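# Move the drive-filled cartons onto the raised platform

## Task

Four closed cartons look alike, but at least one still holds disk drives. A loaded carton weighs roughly double the heaviest empty one. Every loaded carton must end up standing on the raised platform, upright in its current orientation and not tilted. The task fails if any empty carton is on the platform, hangs over it, or leans against its top edge. Every carton's contents must be completely inside it at the end, and the final arrangement must stay in place without the robot holding it.

## Robot and tools

Robot: two arms, left_arm and right_arm, mounted on opposite sides of a table. Each arm has a parallel two-finger gripper and a wrist camera. The fingers point along the gripper's own +x axis and close along its y axis. The reported hand point sits between the finger pads, about 3 to 4 cm behind the fingertips. Arm names do not match image sides.

Scene frame: the origin is the table centre, the table surface is at z = +0.020 m, and +z is up. The left_arm base is at (-0.048, +0.540, +0.055) m and the right_arm base at (-0.024, -0.430, +0.078) m, so left_arm works from +y and right_arm from -y. Reported hand positions can be slightly wrong, especially at long reach.

Command row (used by execute_actions and move): 14 numbers, each in [-1, 1], always covering both arms. The order is dx, dy, dz, rx, ry, rz, opening for left_arm, then the same seven for right_arm. The first six numbers are an offset, not a pose. They are expressed in that gripper's own axes and measured from its measured pose at the start of the action. For move, or the first action of a call, the reference is the pose in this scene's most recent result. A value of 1.0 means 0.6 m of translation or 180 degrees. rx, ry and rz together form one rotation vector. Opening is absolute: +1 is fully open (0.088 m), and empty fingers close at about -0.80. Values below that down to -1 close them no further. Going from open to shut takes at least about 0.5 s.

execute_actions(actions): takes a list of actions. Each action is a table of up to 15 rows, and each row runs for one step of 1/30 s. If an action has fewer than 15 rows, its last row repeats for the remaining steps. Every row in an action is an offset from that action's start pose, not from the row before it. Each step, the controller clips the commanded pose to 70 mm and 16 degrees from the current pose, and it puts position ahead of orientation. A distant target can therefore need several actions, and the arm stops at the last clipped pose. An empty list simply returns the current state and images.

move(target, speed, blocking): target is one 14-number row as above, an offset from the last reported pose. The move drives both grippers in straight lines, and both paths finish together after 0.5 to 10 s. Anything longer is cut off at 10 s. speed is in m/s, from 0.002 to 0.5, default 0.25. Rotation is capped at twice that value in rad/s. The opening is sent when the move starts. Paths do not avoid obstacles or the other arm, and grippers can lag, drift or overshoot the set speed. Faster moves hit harder, and aiming far beyond a contact presses harder. With blocking=false, the call returns after 0.5 s. Other motion commands are refused until the move ends, so call wait or stop first. The result adds a "move:" line that gives the ending (done, off_target, moving, held, fault), any limits that acted (paced = the pose was clipped; held = a check blocked some steps, after which the arm may surge), and each gripper's remaining distance.

wait(seconds): 0 to 10. The arms keep their last command, and the call returns early if a running move ends. stop(): brakes a running move, and a fast arm needs room to stop. The fingers continue to their commanded opening. zoom_image(camera, region): gives a closer look at [x0, y0, x1, y1] pixels, up to 504x504, from cam_high, cam_low, cam_left_wrist or cam_right_wrist. Each full image is 504x504. read_manual gives only licence text. finished_scene(scene): ends the current scene (pass its number), grades it and cannot be undone.

Results: the state line lists each gripper's position (m), quaternion wxyz and velocities. "Hand target" shows where the controller is currently driving each gripper. "pose unreachable" means the clearance check changed or blocked that arm's command. grip_measured shows finger opening on the command scale, with an error of up to about 1 mm. When squeezing something hard, it reads up to about 0.061 narrower than the pads actually are. To hold an item firmly, command about 0.07 below grip_measured. Pad force is about 34 to 49 N. Joint positions end with the opening in metres. MOTOR HOT warns from 50 °C. At 95 °C an OVER-TEMPERATURE FAULT holds the arm, and if it does not cool the arm can lose power and go limp. So avoid holding heavy cartons longer than needed.

Joint limits (rad): waist ±3.054, shoulder 0 to 3.142, elbow 0 to 2.356, wrist pitch ±1.571, wrist yaw ±1.571, wrist roll ±3.142. Load limits (N m): waist 17.4, shoulder 21.6, elbow 21.5, wrist pitch 5.67, wrist yaw 5.65, wrist roll 5.3, and a held object's weight counts toward them. Exceeding one causes a torque fault: the arm freezes for 10 s and the rest of the call is skipped. Friction can leave the gripper short of its target or slightly tilted, so check the pose after each move and correct it. For an arm that should stay still, send zero offsets and its current opening.

Strategy hints: find the loaded cartons by lifting each one slightly and comparing effort or behaviour, then lift them with a secure grip. Avoid: dropping or tipping cartons, spilling contents, knocking anything off the table, arms colliding or pressing each other, hard pushes, and leaving an empty carton on, over or leaning on the platform. Open the gripper and withdraw before finishing, so nothing depends on the robot. Occasional brief tugs on held parts or pushes on loose items can happen.

Each tool is called after ">>>" as name([rows], argument=value, ...), one row to a line, values as JSON.

## Session

>>> execute_actions(actions=[])

Scene clock: 0.00 s.
left_arm: end_effector_position=(-0.0936, +0.0619, +0.3828) grip_measured=+0.832 end_effector_quat_wxyz=(+0.757, +0.119, +0.342, -0.544) end_effector_velocity=(-0.002, +0.004, -0.003) end_effector_angular_velocity=(+0.021, +0.006, -0.003) | right_arm: end_effector_position=(+0.0195, -0.1971, +0.2249) grip_measured=+0.818 end_effector_quat_wxyz=(+0.118, -0.726, +0.033, +0.677) end_effector_velocity=(-0.001, -0.004, +0.001) end_effector_angular_velocity=(-0.016, +0.009, +0.006)
Joint positions: left_arm=[-0.123  1.881  2.121 -0.991 -0.319 -0.54   0.08 ] | right_arm=[-0.166  1.335  1.107 -1.22   0.065 -1.503  0.079]
Joint velocities: left_arm=[-0.002 -0.002 -0.002 -0.022  0.007 -0.007 -0.   ] | right_arm=[-0.002 -0.002  0.002 -0.022 -0.007 -0.007 -0.   ]
Motor temperatures (°C, as the motors report them): left_arm=[22 36 30 26 22 25] | right_arm=[22 27 26 25 24 22]
Heat: left arm: hottest shoulder 36 °C (+0.0 °C/min); right arm: hottest shoulder 27 °C (+0.0 °C/min).
Hand target (left_arm): -0.094, +0.062, +0.383; +0.757, +0.119, +0.342, -0.544
Hand target (right_arm): +0.019, -0.197, +0.225; -0.118, +0.726, -0.033, -0.677

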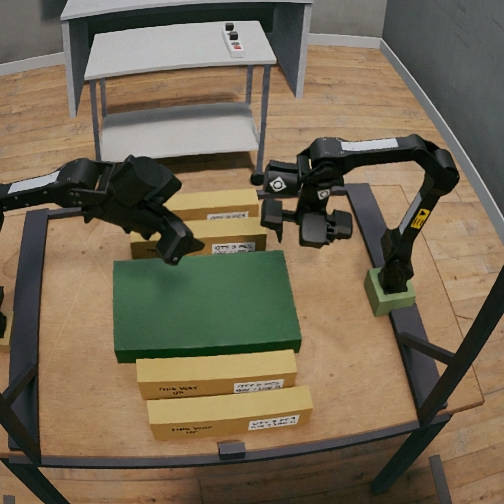

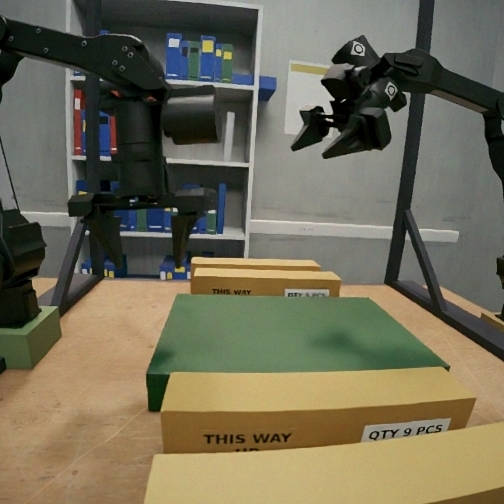

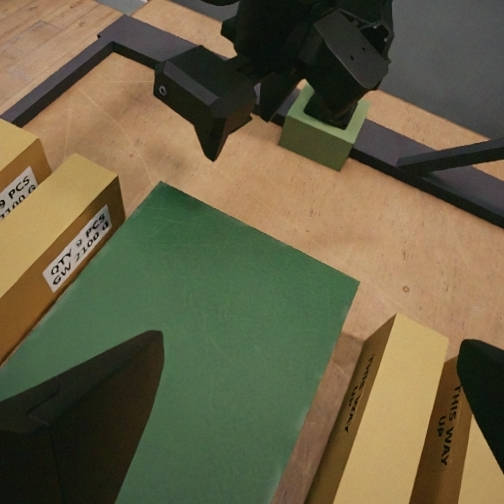

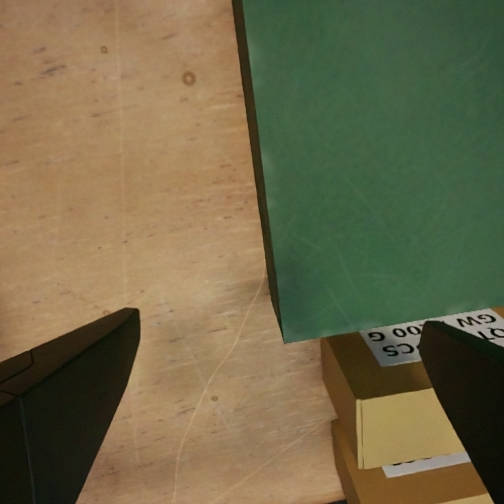

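>>> move(target=[0.0457,-0.0087,-0.4995,0.1305,0.0327,-0.0506,0.78,0.1032,0.0768,0.3849,0.4241,-0.1972,-0.1247,0.78], speed=0.3)

Scene clock: 20.00 s.
left_arm: end_effector_position=(-0.2085, +0.2007, +0.1509) grip_measured=+0.782 end_effector_quat_wxyz=(+0.656, +0.263, +0.267, -0.655) end_effector_velocity=(-0.000, +0.003, -0.004) end_effector_angular_velocity=(+0.003, -0.014, -0.008) | right_arm: end_effector_position=(-0.2086, -0.1895, +0.1438) grip_measured=+0.783 end_effector_quat_wxyz=(+0.648, -0.272, +0.277, +0.655) end_effector_velocity=(-0.001, -0.001, -0.002) end_effector_angular_velocity=(-0.012, -0.011, +0.011)
Joint positions: left_arm=[-0.536  1.545  0.831 -0.151 -0.42  -0.455  0.077] | right_arm=[ 0.909  1.414  0.619 -0.239  0.587  0.764  0.077]
Joint velocities: left_arm=[-0.007  0.002 -0.012  0.007 -0.007  0.007  0.   ] | right_arm=[ 0.002  0.007  0.002 -0.007 -0.007 -0.007  0.   ]
Motor temperatures (°C, as the motors report them): left_arm=[22 41 31 28 22 25] | right_arm=[22 28 27 25 24 22]
Heat: left arm: hottest shoulder 41 °C (+15.0 °C/min); right arm: hottest shoulder 28 °C (+3.0 °C/min).
Hand target (left_arm): -0.207, +0.204, +0.143; +0.655, +0.273, +0.268, -0.652
Hand target (right_arm): -0.211, -0.188, +0.145; +0.649, -0.269, +0.277, +0.655
Off the commanded pose (left_arm): 0.008 m, 1 deg.
Off the commanded pose (right_arm): 0.005 m, 1 deg.
move: done

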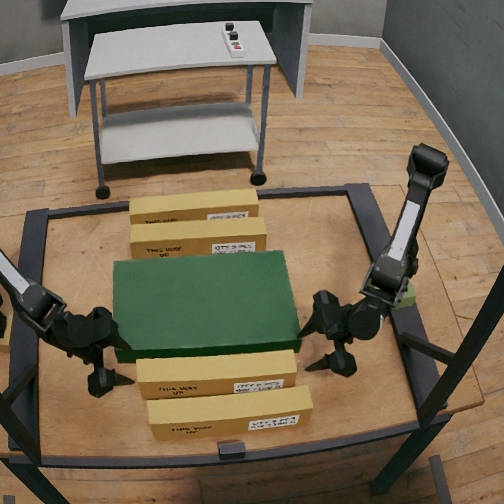

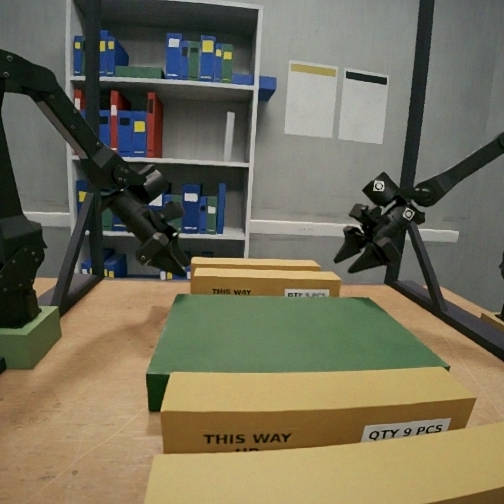

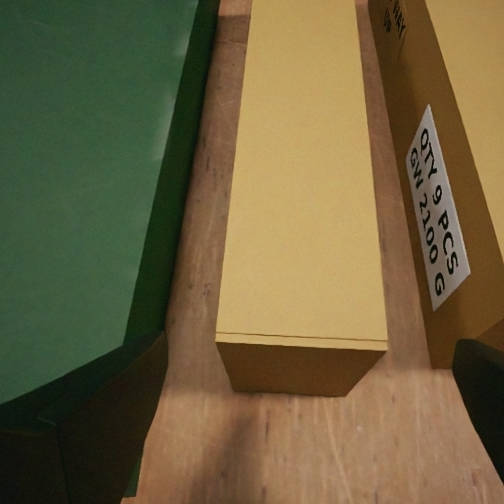

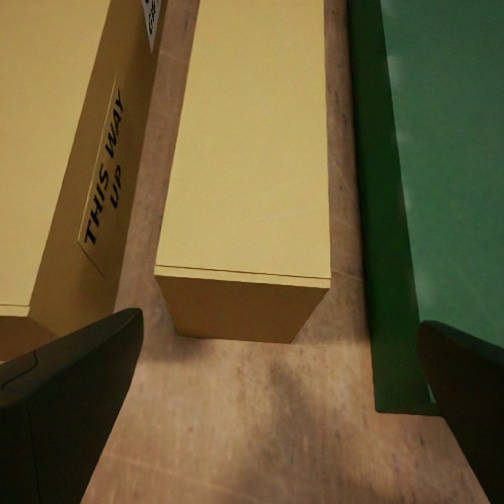

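>>> move(target=[0.13,-0.004,-0.012,0.012,0,-0.012,0.74,0.125,0.021,0.003,0.012,0,-0.012,0.8], speed=0.08)

Scene clock: 32.93 s.
left_arm: end_effector_position=(-0.2108, +0.1515, +0.0951) grip_measured=+0.742 end_effector_quat_wxyz=(+0.638, +0.268, +0.261, -0.673) end_effector_velocity=(-0.004, +0.001, -0.001) end_effector_angular_velocity=(+0.006, +0.020, -0.012) | right_arm: end_effector_position=(-0.2218, -0.1410, +0.0956) grip_measured=+0.796 end_effector_quat_wxyz=(+0.662, -0.262, +0.283, +0.642) end_effector_velocity=(-0.003, +0.000, +0.000) end_effector_angular_velocity=(+0.000, +0.004, +0.012)
Joint positions: left_arm=[-0.439  1.818  0.862  0.139 -0.32  -0.337  0.075] | right_arm=[0.805 1.726 0.675 0.058 0.555 0.702 0.078]
Joint velocities: left_arm=[-0.002  0.002 -0.002  0.007  0.022 -0.007  0.   ] | right_arm=[ 0.002  0.002  0.002  0.007 -0.007 -0.007 -0.   ]
Motor temperatures (°C, as the motors report them): left_arm=[22 40 31 28 22 25] | right_arm=[22 28 28 25 24 22]
Heat: left arm: hottest shoulder 40 °C (+7.3 °C/min); right arm: hottest shoulder 28 °C (+1.8 °C/min).
Hand target (left_arm): -0.211, +0.149, +0.092; +0.638, +0.270, +0.261, -0.673
Hand target (right_arm): -0.222, -0.136, +0.091; +0.666, -0.264, +0.283, +0.638
Off the commanded pose (left_arm): 0.004 m, 0 deg.
Off the commanded pose (right_arm): 0.007 m, 1 deg.
move: done

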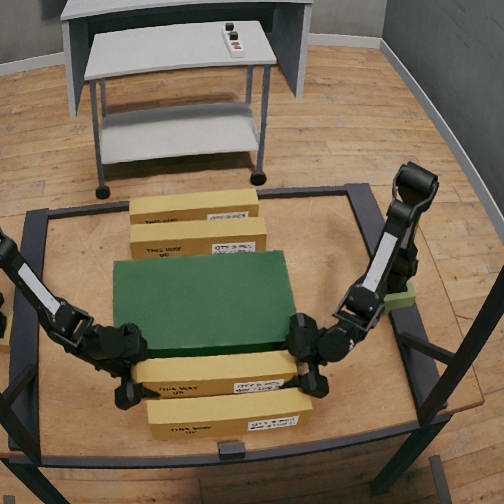

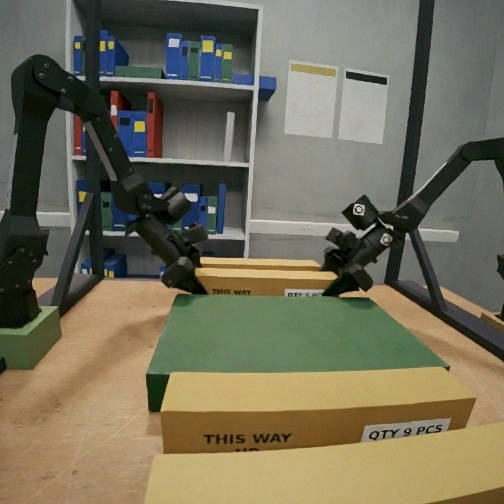

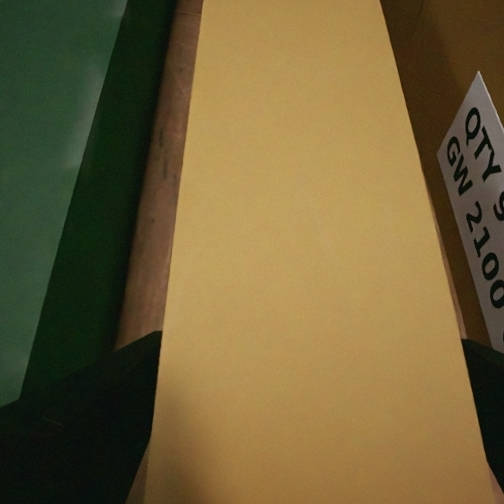

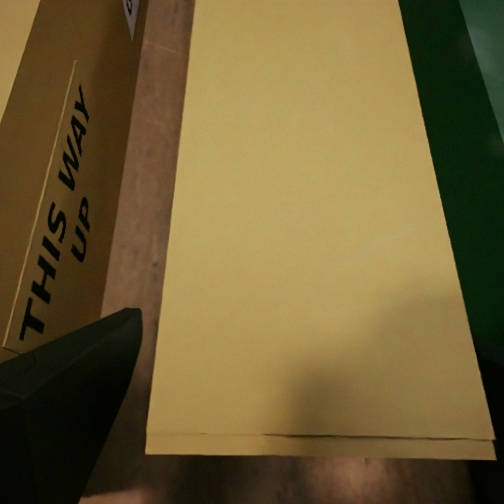

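>>> move(target=[0,0,0,0,0,0,0.6,0.026,-0.006,0.018,0,0,0,0.64], speed=0.04)

Scene clock: 37.17 s.
left_arm: end_effector_position=(-0.2108, +0.1514, +0.0948) grip_measured=+0.602 end_effector_quat_wxyz=(+0.638, +0.268, +0.261, -0.673) end_effector_velocity=(-0.004, +0.001, -0.000) end_effector_angular_velocity=(+0.010, +0.018, -0.012) | right_arm: end_effector_position=(-0.2259, -0.1323, +0.0953) grip_measured=+0.643 end_effector_quat_wxyz=(+0.646, -0.265, +0.285, +0.657) end_effector_velocity=(+0.003, -0.001, -0.002) end_effector_angular_velocity=(-0.004, -0.008, -0.012)
Joint positions: left_arm=[-0.439  1.819  0.862  0.139 -0.319 -0.336  0.069] | right_arm=[0.775 1.741 0.687 0.097 0.503 0.645 0.071]
Joint velocities: left_arm=[-0.002 -0.002  0.002 -0.007  0.022 -0.007 -0.   ] | right_arm=[-0.002  0.002 -0.002 -0.007  0.007  0.007 -0.   ]
Motor temperatures (°C, as the motors report them): left_arm=[22 40 32 28 22 25] | right_arm=[23 28 28 26 24 22]
Heat: left arm: hottest shoulder 40 °C (+6.5 °C/min); right arm: hottest shoulder 28 °C (+1.6 °C/min).
Hand target (left_arm): -0.211, +0.151, +0.095; +0.638, +0.268, +0.261, -0.673
Hand target (right_arm): -0.217, -0.123, +0.092; +0.662, -0.262, +0.283, +0.643
Off the commanded pose (left_arm): 0.000 m, 0 deg.
Off the commanded pose (right_arm): 0.013 m, 2 deg.
move: off_target (right_arm)

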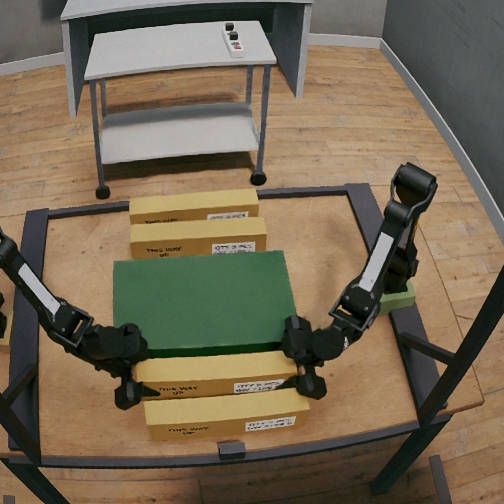

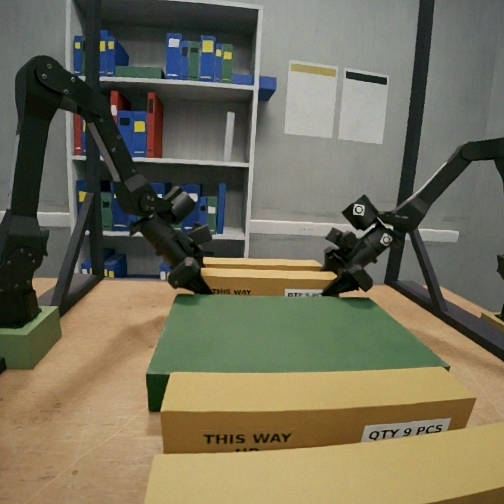

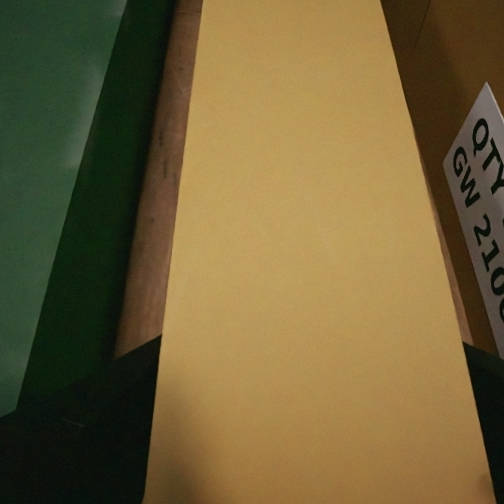

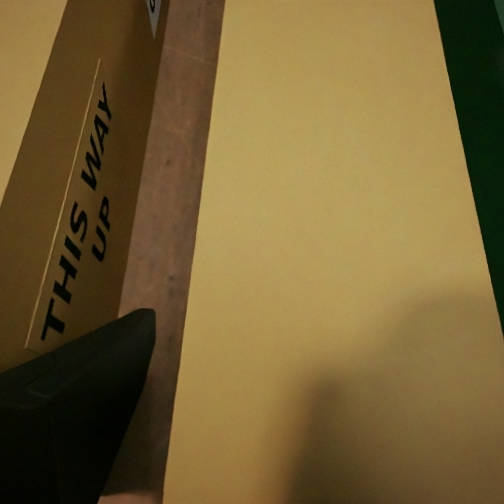

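>>> move(target=[0,0,0,0,0,0,0.6,-0.011,-0.014,0.014,0.01,0,-0.01,0.64], speed=0.03)

Scene clock: 50.00 s.
left_arm: end_effector_position=(-0.2108, +0.1514, +0.0948) grip_measured=+0.602 end_effector_quat_wxyz=(+0.638, +0.268, +0.261, -0.673) end_effector_velocity=(+0.004, +0.002, -0.002) end_effector_angular_velocity=(+0.003, -0.015, +0.018) | right_arm: end_effector_position=(-0.2163, -0.1340, +0.0993) grip_measured=+0.643 end_effector_quat_wxyz=(+0.658, -0.270, +0.290, +0.641) end_effector_velocity=(+0.004, -0.002, -0.000) end_effector_angular_velocity=(-0.008, -0.021, -0.001)
Joint positions: left_arm=[-0.439  1.819  0.862  0.139 -0.319 -0.336  0.069] | right_arm=[0.765 1.713 0.692 0.031 0.517 0.669 0.071]
Joint velocities: left_arm=[-0.002 -0.002 -0.007 -0.007 -0.022 -0.007 -0.   ] | right_arm=[-0.002 -0.007 -0.002 -0.022  0.007 -0.007 -0.   ]
Motor temperatures (°C, as the motors report them): left_arm=[22 41 32 29 22 25] | right_arm=[23 28 29 26 25 22]
Heat: left arm: hottest shoulder 41 °C (+6.0 °C/min); right arm: hottest elbow 29 °C (+2.4 °C/min).
Hand target (left_arm): -0.211, +0.151, +0.095; +0.638, +0.268, +0.261, -0.673
Hand target (right_arm): -0.217, -0.131, +0.106; +0.661, -0.259, +0.290, +0.642
Off the commanded pose (left_arm): 0.000 m, 0 deg.
Off the commanded pose (right_arm): 0.007 m, 1 deg.
move: done

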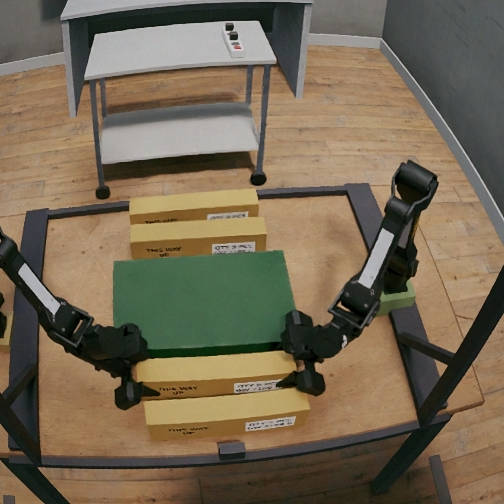

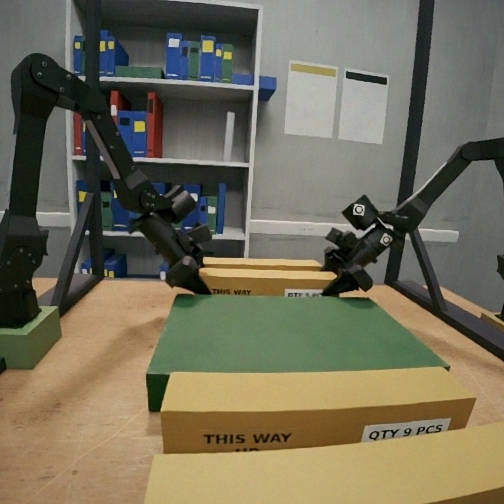

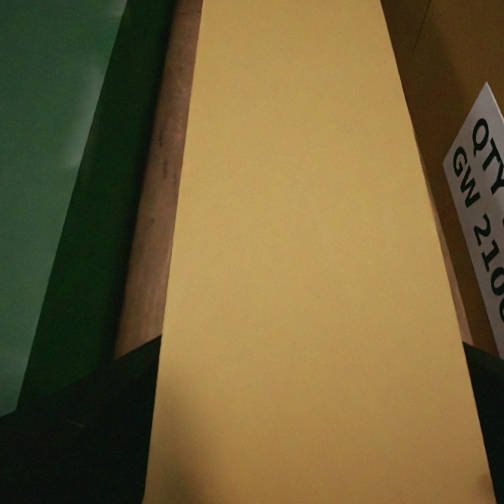

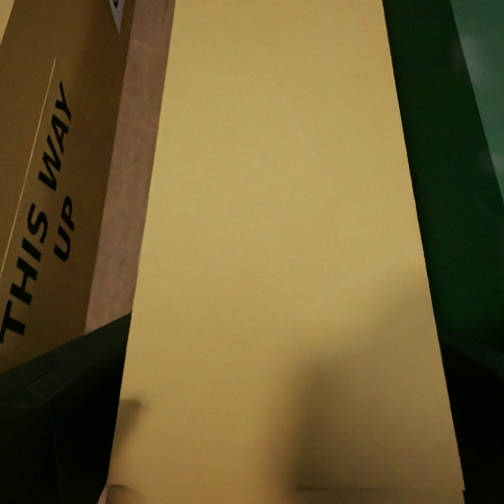

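>>> execute_actions([
  [[0,0,0,0,0,0,0.56,0,0.002,0,0,0,0,0.6],[0,0,0,0,0,0,0.52,0,0.003,0,0,0,0,0.55],[0,0,0,0,0,0,0.48,0,0.004,0,0,0,0,0.5],[0,0,0,0,0,0,0.44,0,0.004,0,0,0,0,0.45],[0,0,0,0,0,0,0.41,0,0.004,0,0,0,0,0.41],[0,0,0,0,0,0,0.38,0,0.004,0,0,0,0,0.38],[0,0,0,0,0,0,0.35,0,0.004,0,0,0,0,0.35],[0,0,0,0,0,0,0.32,0,0.004,0,0,0,0,0.32],[0,0,0,0,0,0,0.29,0,0.004,0,0,0,0,0.29],[0,0,0,0,0,0,0.26,0,0.004,0,0,0,0,0.26],[0,0,0,0,0,0,0.23,0,0.004,0,0,0,0,0.23],[0,0,0,0,0,0,0.2,0,0.004,0,0,0,0,0.2],[0,0,0,0,0,0,0.17,0,0.004,0,0,0,0,0.17]],
  [[0,0,0,0,0,0,0.17,0,0,0,0,0,0,0.17]],
])

>>> move(target=[-0.059,0,0.059,0,0,0,0.17,-0.059,0,0.059,0,0,0,0.17], speed=0.04)

Scene clock: 58.27 s.
left_arm: end_effector_position=(-0.2090, +0.1510, +0.0949) grip_measured=+0.293 end_effector_quat_wxyz=(+0.641, +0.267, +0.261, -0.670) end_effector_velocity=(+0.000, -0.000, +0.003) end_effector_angular_velocity=(-0.004, +0.002, +0.008) | right_arm: end_effector_position=(-0.2188, -0.1355, +0.0996) grip_measured=+0.283 end_effector_quat_wxyz=(+0.655, -0.271, +0.289, +0.643) end_effector_velocity=(+0.001, +0.001, +0.001) end_effector_angular_velocity=(+0.009, -0.004, -0.001)
Joint positions: left_arm=[-0.437  1.819  0.862  0.138 -0.326 -0.339  0.053] | right_arm=[0.772 1.713 0.694 0.028 0.516 0.671 0.053]
Joint velocities: left_arm=[-0.002 -0.007  0.002 -0.007 -0.007 -0.007 -0.   ] | right_arm=[-0.002 -0.002 -0.002  0.007  0.007 -0.007  0.   ]
Motor temperatures (°C, as the motors report them): left_arm=[22 41 32 29 22 25] | right_arm=[23 29 29 26 25 22]
Heat: left arm: hottest shoulder 41 °C (+5.1 °C/min); right arm: hottest shoulder 29 °C (+2.1 °C/min).
Hand target (left_arm): -0.209, +0.151, +0.095; +0.641, +0.267, +0.260, -0.671
Hand target (right_arm): -0.219, -0.135, +0.100; +0.655, -0.271, +0.289, +0.643
Off the commanded pose (left_arm): 0.000 m, 0 deg.
Off the commanded pose (right_arm): 0.000 m, 0 deg.

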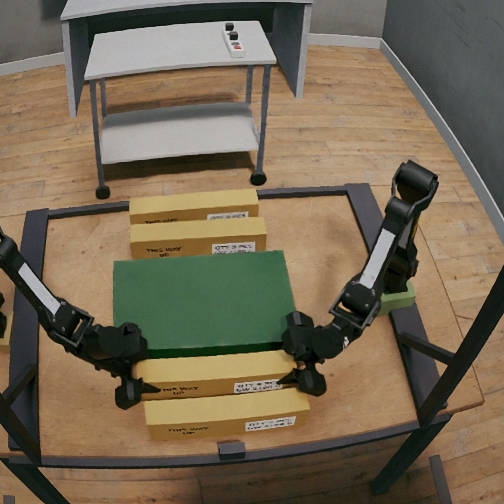

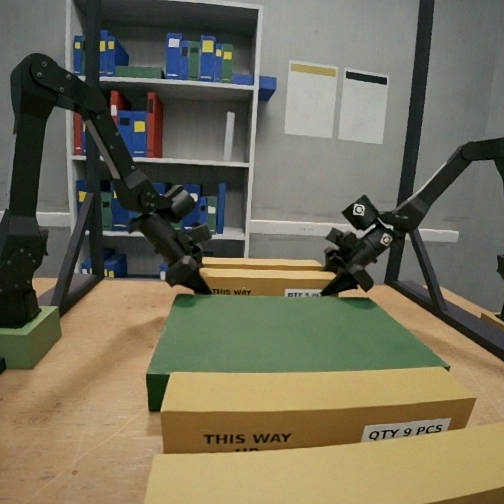

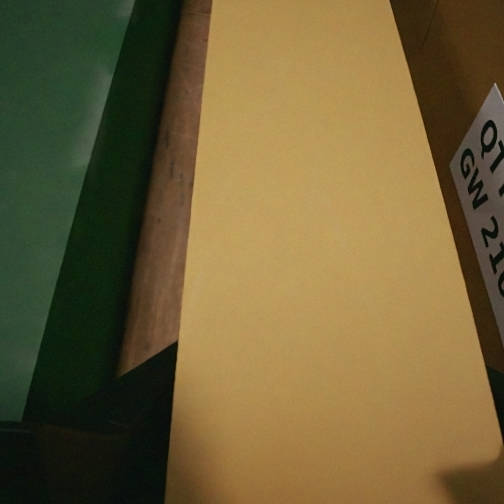

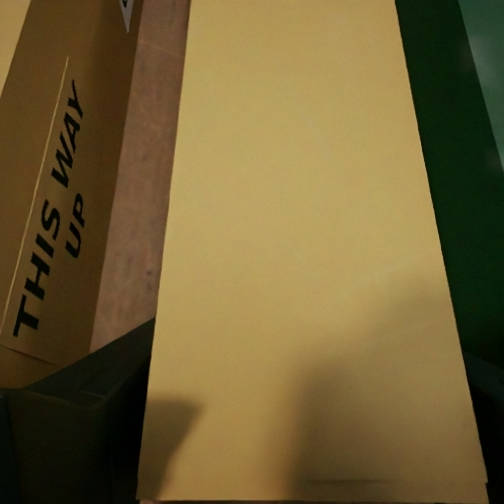

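Scene clock: 59.87 s.
left_arm: end_effector_position=(-0.2043, +0.1523, +0.1321) grip_measured=+0.293 end_effector_quat_wxyz=(+0.642, +0.280, +0.263, -0.663) end_effector_velocity=(+0.002, +0.003, -0.000) end_effector_angular_velocity=(+0.007, -0.028, +0.002) | right_arm: end_effector_position=(-0.2147, -0.1343, +0.1390) grip_measured=+0.283 end_effector_quat_wxyz=(+0.657, -0.282, +0.290, +0.636) end_effector_velocity=(+0.004, -0.001, -0.000) end_effector_angular_velocity=(-0.008, -0.031, +0.010)
Joint positions: left_arm=[-0.429  1.723  0.941 -0.064 -0.328 -0.333  0.053] | right_arm=[ 0.761  1.601  0.784 -0.196  0.514  0.666  0.053]
Joint velocities: left_arm=[-0.007 -0.002  0.002 -0.022 -0.022  0.007 -0.   ] | right_arm=[-0.002 -0.002  0.002 -0.022  0.007 -0.022 -0.   ]
Motor temperatures (°C, as the motors report them): left_arm=[22 42 32 29 22 25] | right_arm=[23 30 29 26 25 22]
Heat: left arm: hottest shoulder 42 °C (+6.0 °C/min); right arm: hottest shoulder 30 °C (+3.0 °C/min).
Hand target (left_arm): -0.209, +0.152, +0.144; +0.641, +0.267, +0.261, -0.670
Hand target (right_arm): -0.218, -0.134, +0.150; +0.655, -0.271, +0.289, +0.643
Off the commanded pose (left_arm): 0.014 m, 2 deg.
Off the commanded pose (right_arm): 0.011 m, 2 deg.
move: off_target (left_arm, right_arm)

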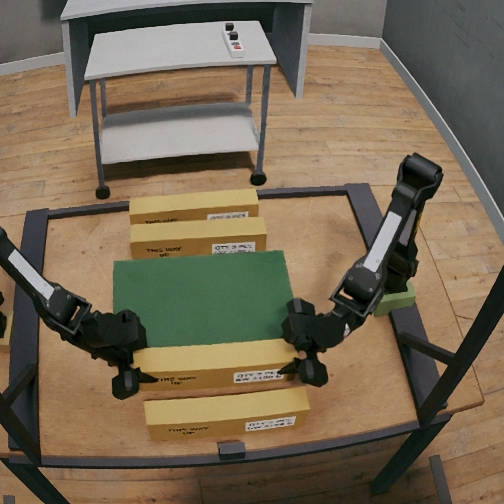

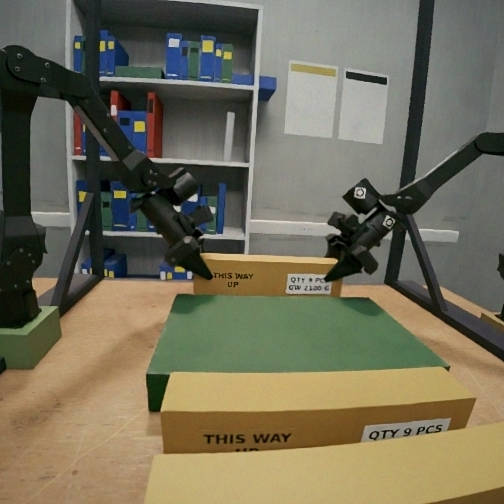

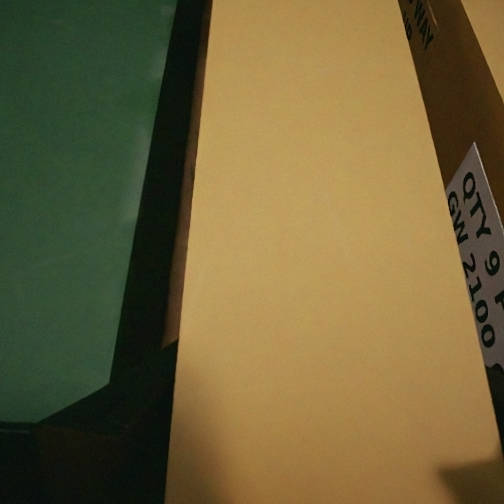

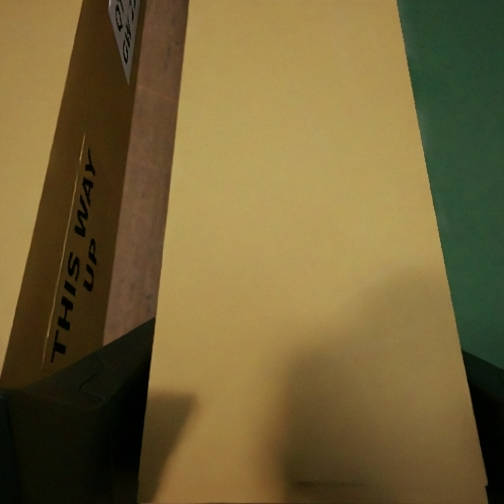

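>>> move(target=[0.073,-0.01,-0.021,0,-0.006,0,0.17,0.026,0.008,-0.074,0,-0.006,0,0.17], speed=0.035)

Scene clock: 66.33 s.
left_arm: end_effector_position=(-0.2089, +0.1321, +0.0961) grip_measured=+0.293 end_effector_quat_wxyz=(+0.645, +0.273, +0.256, -0.666) end_effector_velocity=(-0.002, +0.001, -0.001) end_effector_angular_velocity=(-0.004, +0.012, +0.013) | right_arm: end_effector_position=(-0.2196, -0.1543, +0.1004) grip_measured=+0.283 end_effector_quat_wxyz=(+0.659, -0.275, +0.285, +0.640) end_effector_velocity=(-0.000, -0.004, -0.001) end_effector_angular_velocity=(+0.003, -0.011, +0.014)
Joint positions: left_arm=[-0.415  1.872  0.942  0.109 -0.325 -0.316  0.053] | right_arm=[ 0.832  1.677  0.663 -0.017  0.559  0.727  0.053]
Joint velocities: left_arm=[-0.007  0.002 -0.002  0.007 -0.007 -0.022 -0.   ] | right_arm=[ 0.012 -0.002 -0.012  0.007  0.007 -0.007 -0.   ]
Motor temperatures (°C, as the motors report them): left_arm=[22 43 32 29 22 25] | right_arm=[23 31 29 26 25 22]
Heat: left arm: hottest shoulder 43 °C (+5.1 °C/min); right arm: hottest shoulder 31 °C (+3.0 °C/min).
Hand target (left_arm): -0.211, +0.130, +0.093; +0.645, +0.273, +0.257, -0.666
Hand target (right_arm): -0.220, -0.157, +0.097; +0.660, -0.276, +0.284, +0.639
Off the commanded pose (left_arm): 0.005 m, 0 deg.
Off the commanded pose (right_arm): 0.004 m, 0 deg.
move: done

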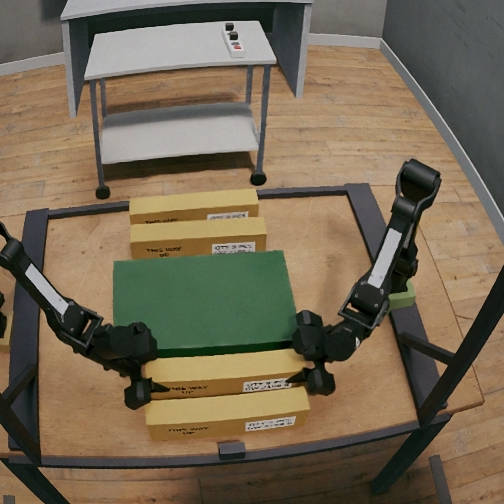

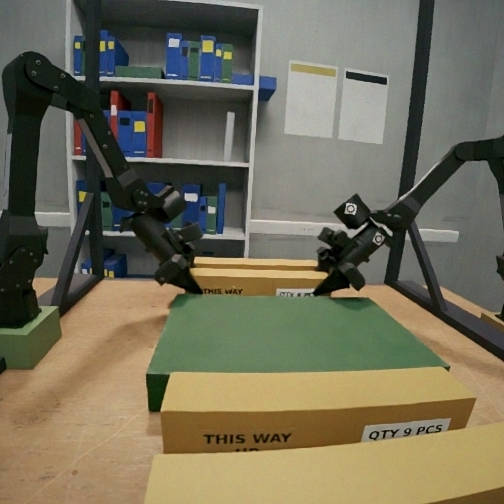

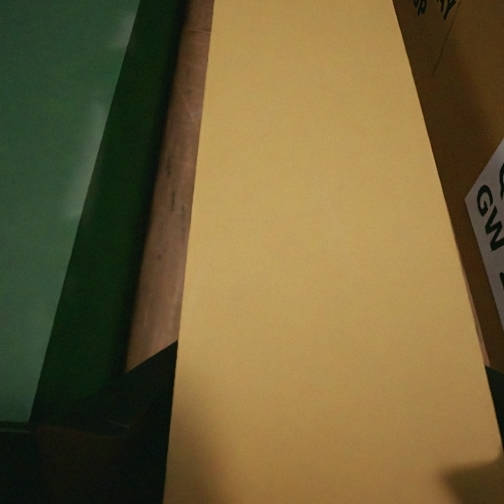

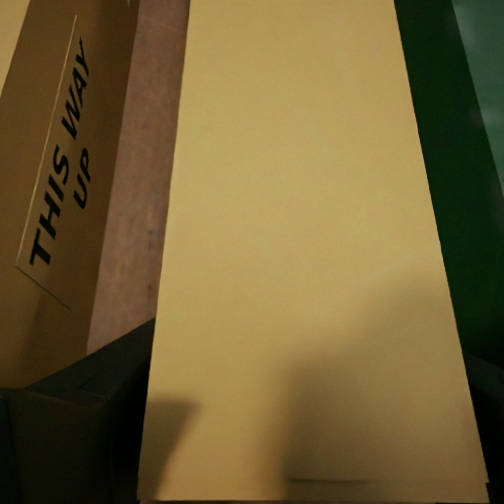

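>>> execute_actions([
  [[0.005,0,-0.005,0,0,0,0.2,0.005,0,-0.005,0,0,0,0.2],[0.005,0,-0.005,0,0,0,0.24,0.005,0,-0.005,0,0,0,0.24],[0.005,0,-0.005,0,0,0,0.28,0.005,0,-0.005,0,0,0,0.28],[0.004,0,-0.004,0,0,0,0.32,0.004,0,-0.004,0,0,0,0.32],[0.003,0,-0.003,0,0,0,0.36,0.003,0,-0.003,0,0,0,0.36],[0.002,0,-0.002,0,0,0,0.42,0.002,0,-0.002,0,0,0,0.42],[0,0,0,0,0,0,0.48,0,0,0,0,0,0,0.48],[0,0,0,0,0,0,0.54,0,0,0,0,0,0,0.54],[0,0,0,0,0,0,0.6,0,0,0,0,0,0,0.6]],
])

>>> move(target=[-0.12,0,0,0,0,0,0.62,-0.11,0,0,0,0,0,0.62], speed=0.12)

>>> move(target=[0,-0.17,0,-0.006,0,0.006,0.78,0,0.15,0,-0.006,0,0.006,0.78], speed=0.15)

Scene clock: 72.00 s.
left_arm: end_effector_position=(-0.2088, +0.1316, +0.0962) grip_measured=+0.570 end_effector_quat_wxyz=(+0.645, +0.272, +0.256, -0.666) end_effector_velocity=(+0.004, +0.003, -0.002) end_effector_angular_velocity=(+0.012, -0.019, +0.018) | right_arm: end_effector_position=(-0.2191, -0.1549, +0.0995) grip_measured=+0.569 end_effector_quat_wxyz=(+0.659, -0.275, +0.284, +0.639) end_effector_velocity=(+0.000, -0.000, +0.001) end_effector_angular_velocity=(+0.003, -0.011, +0.004)
Joint positions: left_arm=[-0.414  1.873  0.942  0.112 -0.325 -0.316  0.067] | right_arm=[ 0.833  1.678  0.66  -0.014  0.561  0.728  0.067]
Joint velocities: left_arm=[-0.002 -0.002 -0.002 -0.022 -0.022 -0.007  0.012] | right_arm=[ 0.002 -0.002  0.002 -0.007  0.007 -0.007  0.012]
Motor temperatures (°C, as the motors report them): left_arm=[22 43 33 29 22 25] | right_arm=[23 30 29 26 25 22]
Heat: left arm: hottest shoulder 43 °C (+3.0 °C/min); right arm: hottest shoulder 30 °C (+2.0 °C/min).
Hand target (left_arm): -0.209, +0.132, +0.096; +0.645, +0.273, +0.256, -0.666
Hand target (right_arm): -0.220, -0.154, +0.100; +0.659, -0.275, +0.285, +0.640
Off the commanded pose (left_arm): 0.001 m, 0 deg.
Off the commanded pose (right_arm): 0.001 m, 0 deg.

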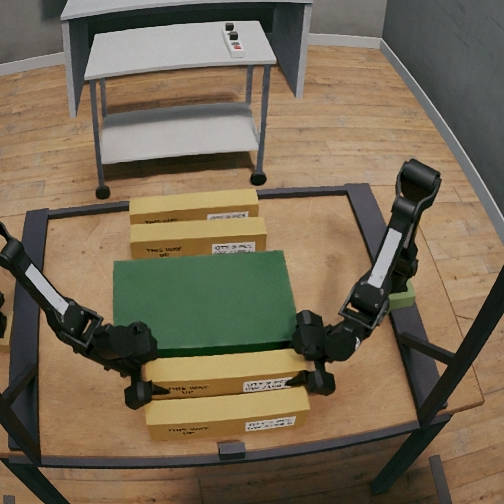

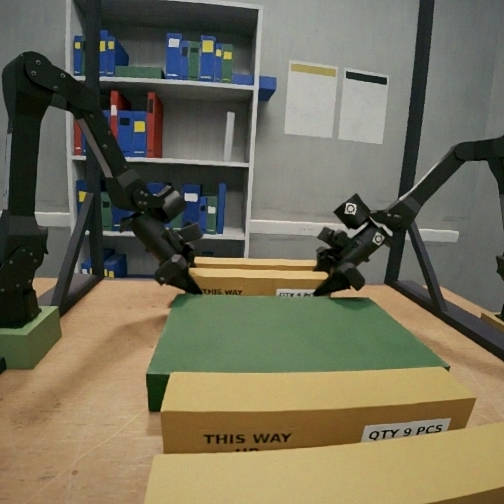

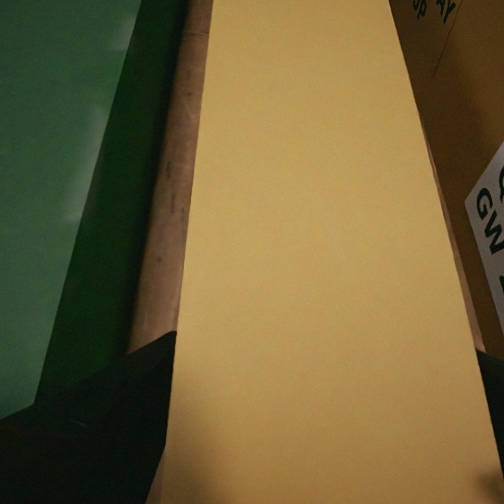

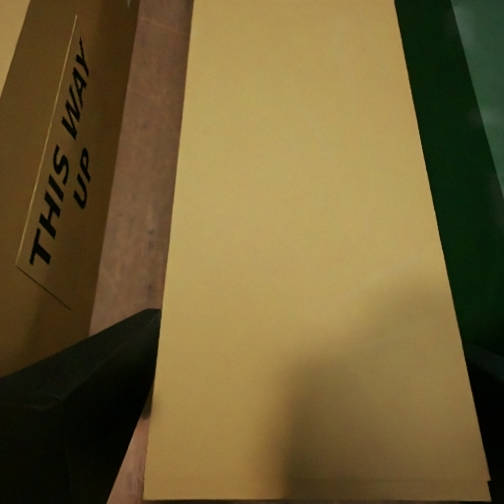

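Scene clock: 73.10 s.
left_arm: end_effector_position=(-0.2087, +0.1804, +0.1460) grip_measured=+0.618 end_effector_quat_wxyz=(+0.646, +0.270, +0.254, -0.667) end_effector_velocity=(-0.003, +0.003, +0.005) end_effector_angular_velocity=(-0.009, +0.005, -0.002) | right_arm: end_effector_position=(-0.2179, -0.2015, +0.1415) grip_measured=+0.616 end_effector_quat_wxyz=(+0.659, -0.285, +0.283, +0.636) end_effector_velocity=(+0.002, -0.003, -0.001) end_effector_angular_velocity=(-0.014, +0.004, -0.011)
Joint positions: left_arm=[-0.491  1.61   0.864 -0.089 -0.378 -0.374  0.069] | right_arm=[ 0.979  1.463  0.681 -0.358  0.627  0.883  0.069]
Joint velocities: left_arm=[-0.012 -0.017 -0.002 -0.007 -0.007 -0.007 -0.   ] | right_arm=[ 0.002 -0.007 -0.002 -0.022 -0.007  0.022  0.   ]
Motor temperatures (°C, as the motors report them): left_arm=[22 43 33 29 22 25] | right_arm=[23 30 29 26 25 22]
Heat: left arm: hottest shoulder 43 °C (+3.0 °C/min); right arm: hottest shoulder 30 °C (+2.0 °C/min).
Hand target (left_arm): -0.207, +0.184, +0.145; +0.646, +0.272, +0.255, -0.666
Hand target (right_arm): -0.221, -0.200, +0.148; +0.659, -0.276, +0.285, +0.639
Off the commanded pose (left_arm): 0.003 m, 0 deg.
Off the commanded pose (right_arm): 0.007 m, 1 deg.
move: done

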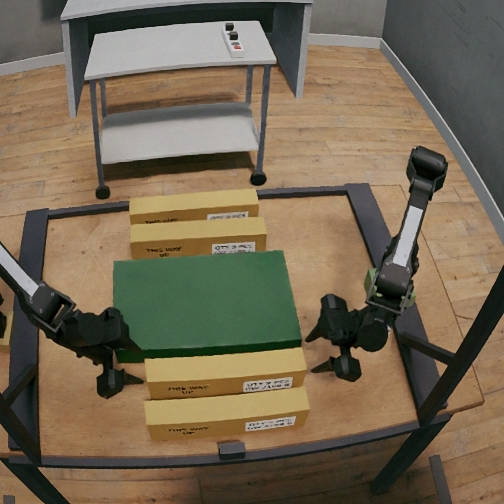

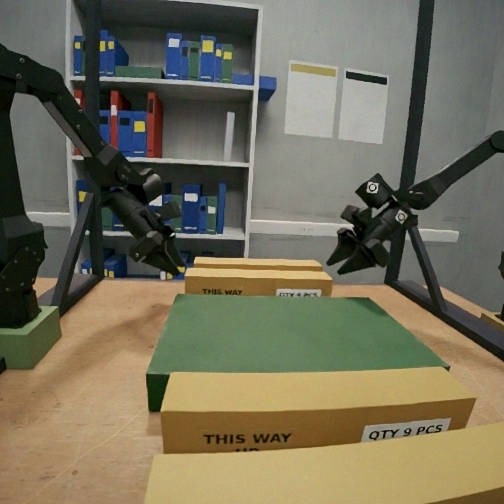

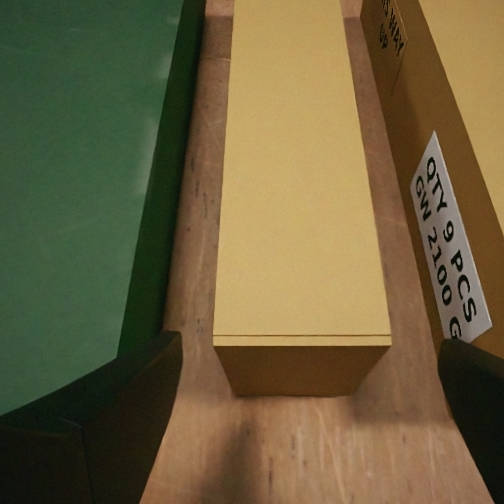

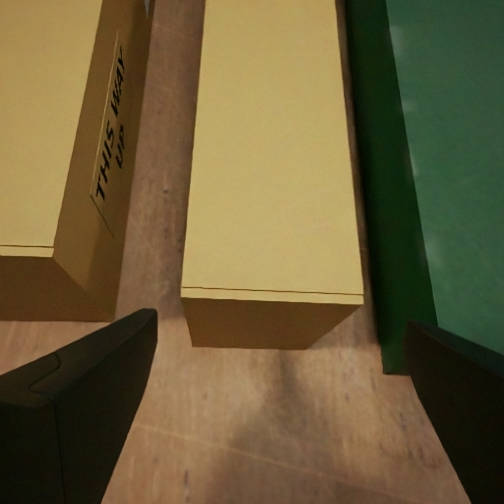

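Scene clock: 74.27 s.
left_arm: end_effector_position=(-0.3076, +0.1842, +0.1481) grip_measured=+0.778 end_effector_quat_wxyz=(+0.655, +0.264, +0.256, -0.660) end_effector_velocity=(-0.003, -0.000, -0.000) end_effector_angular_velocity=(+0.006, +0.018, +0.008) | right_arm: end_effector_position=(-0.3054, -0.1999, +0.1403) grip_measured=+0.777 end_effector_quat_wxyz=(+0.649, -0.288, +0.282, +0.645) end_effector_velocity=(-0.003, -0.002, -0.001) end_effector_angular_velocity=(-0.024, -0.007, +0.015)
Joint positions: left_arm=[-0.741  1.837  1.156 -0.256 -0.556 -0.611  0.077] | right_arm=[ 1.12   1.757  0.994 -0.454  0.666  1.017  0.077]
Joint velocities: left_arm=[-0.002  0.007  0.012 -0.007  0.007 -0.022  0.   ] | right_arm=[ 0.002  0.007  0.017 -0.022 -0.022 -0.007 -0.   ]
Motor temperatures (°C, as the motors report them): left_arm=[22 43 33 29 22 25] | right_arm=[23 30 29 26 25 22]
Heat: left arm: hottest shoulder 43 °C (+3.0 °C/min); right arm: hottest shoulder 30 °C (+2.0 °C/min).
Hand target (left_arm): -0.310, +0.184, +0.145; +0.656, +0.267, +0.256, -0.658
Hand target (right_arm): -0.308, -0.200, +0.139; +0.650, -0.289, +0.281, +0.644
Off the commanded pose (left_arm): 0.004 m, 0 deg.
Off the commanded pose (right_arm): 0.003 m, 0 deg.
move: done

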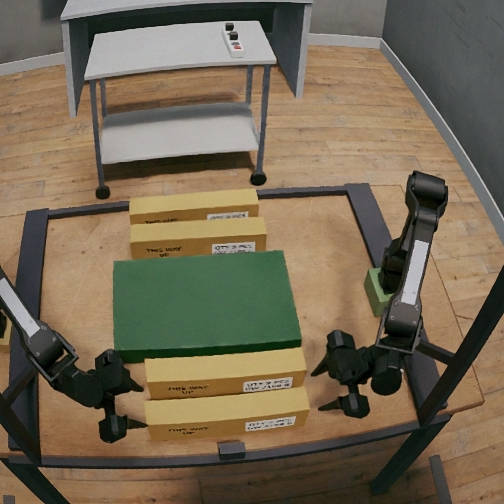

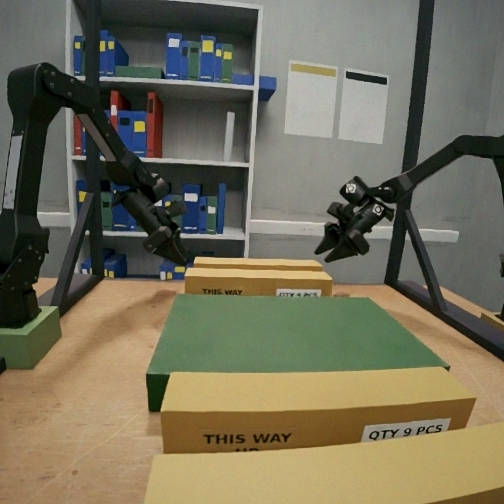

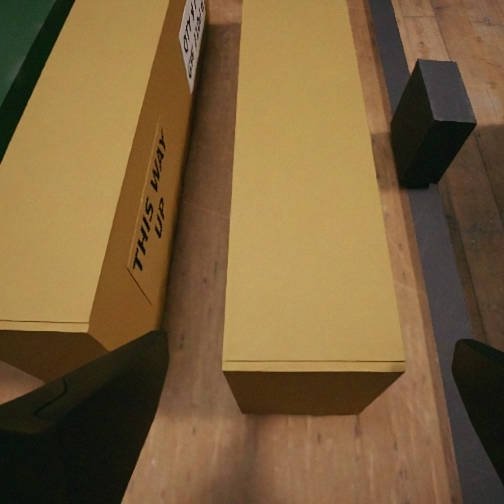

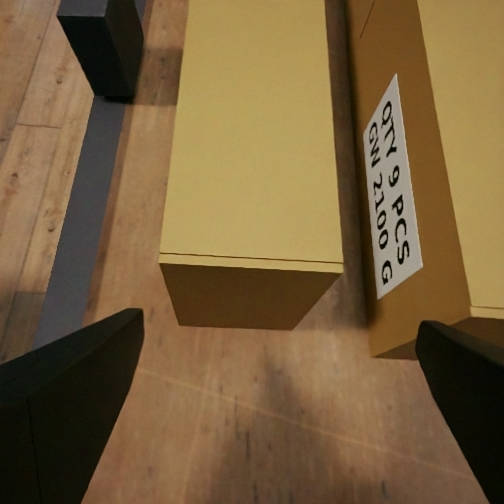

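>>> move(target=[0.02,-0.008,-0.014,0,0,0,0.7,0.01,0.023,0.02,0.006,-0.008,-0.006,0.58], speed=0.06)

Scene clock: 91.50 s.
left_arm: end_effector_position=(-0.3129, +0.1795, +0.1424) grip_measured=+0.702 end_effector_quat_wxyz=(+0.655, +0.255, +0.256, -0.663) end_effector_velocity=(+0.001, -0.001, +0.002) end_effector_angular_velocity=(-0.009, +0.018, +0.022) | right_arm: end_effector_position=(-0.3185, -0.1893, +0.1454) grip_measured=+0.584 end_effector_quat_wxyz=(+0.658, -0.277, +0.278, +0.643) end_effector_velocity=(-0.001, +0.000, -0.002) end_effector_angular_velocity=(-0.010, -0.019, +0.016)
Joint positions: left_arm=[-0.742  1.865  1.158 -0.212 -0.557 -0.612  0.073] | right_arm=[ 1.116  1.808  1.068 -0.47   0.69   1.025  0.068]
Joint velocities: left_arm=[ 0.002 -0.002 -0.002  0.007 -0.007 -0.022 -0.   ] | right_arm=[-0.002  0.007  0.007 -0.007 -0.007 -0.022 -0.   ]
Motor temperatures (°C, as the motors report them): left_arm=[22 42 34 29 23 25] | right_arm=[23 30 29 26 25 22]
Heat: left arm: hottest shoulder 42 °C (+2.0 °C/min); right arm: hottest shoulder 30 °C (+2.0 °C/min).
Hand target (left_arm): -0.312, +0.181, +0.134; +0.655, +0.264, +0.256, -0.660
Hand target (right_arm): -0.319, -0.187, +0.144; +0.661, -0.277, +0.277, +0.640
Off the commanded pose (left_arm): 0.009 m, 1 deg.
Off the commanded pose (right_arm): 0.003 m, 1 deg.
move: off_target (left_arm)

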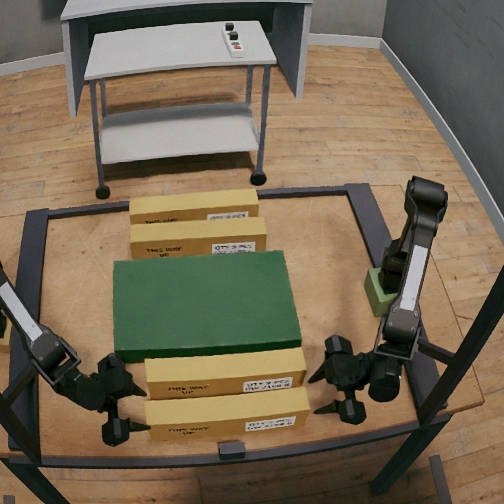

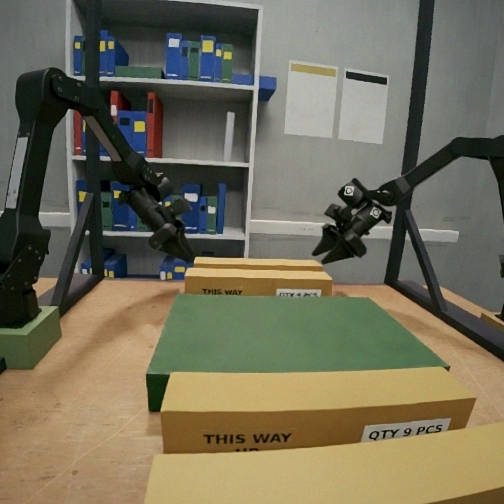

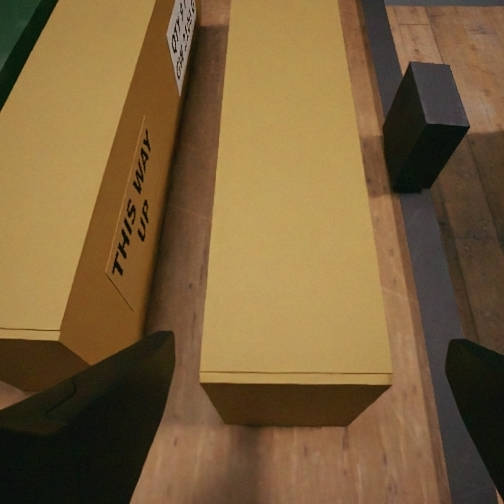

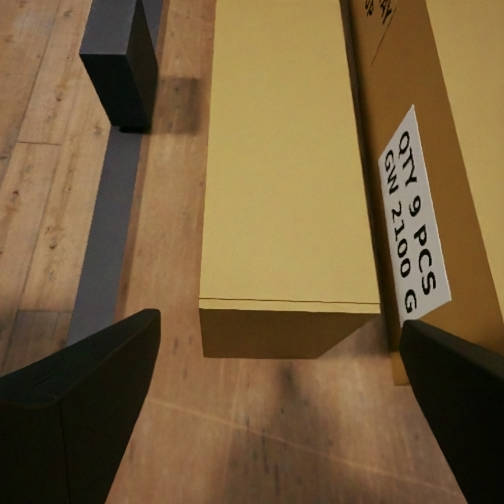

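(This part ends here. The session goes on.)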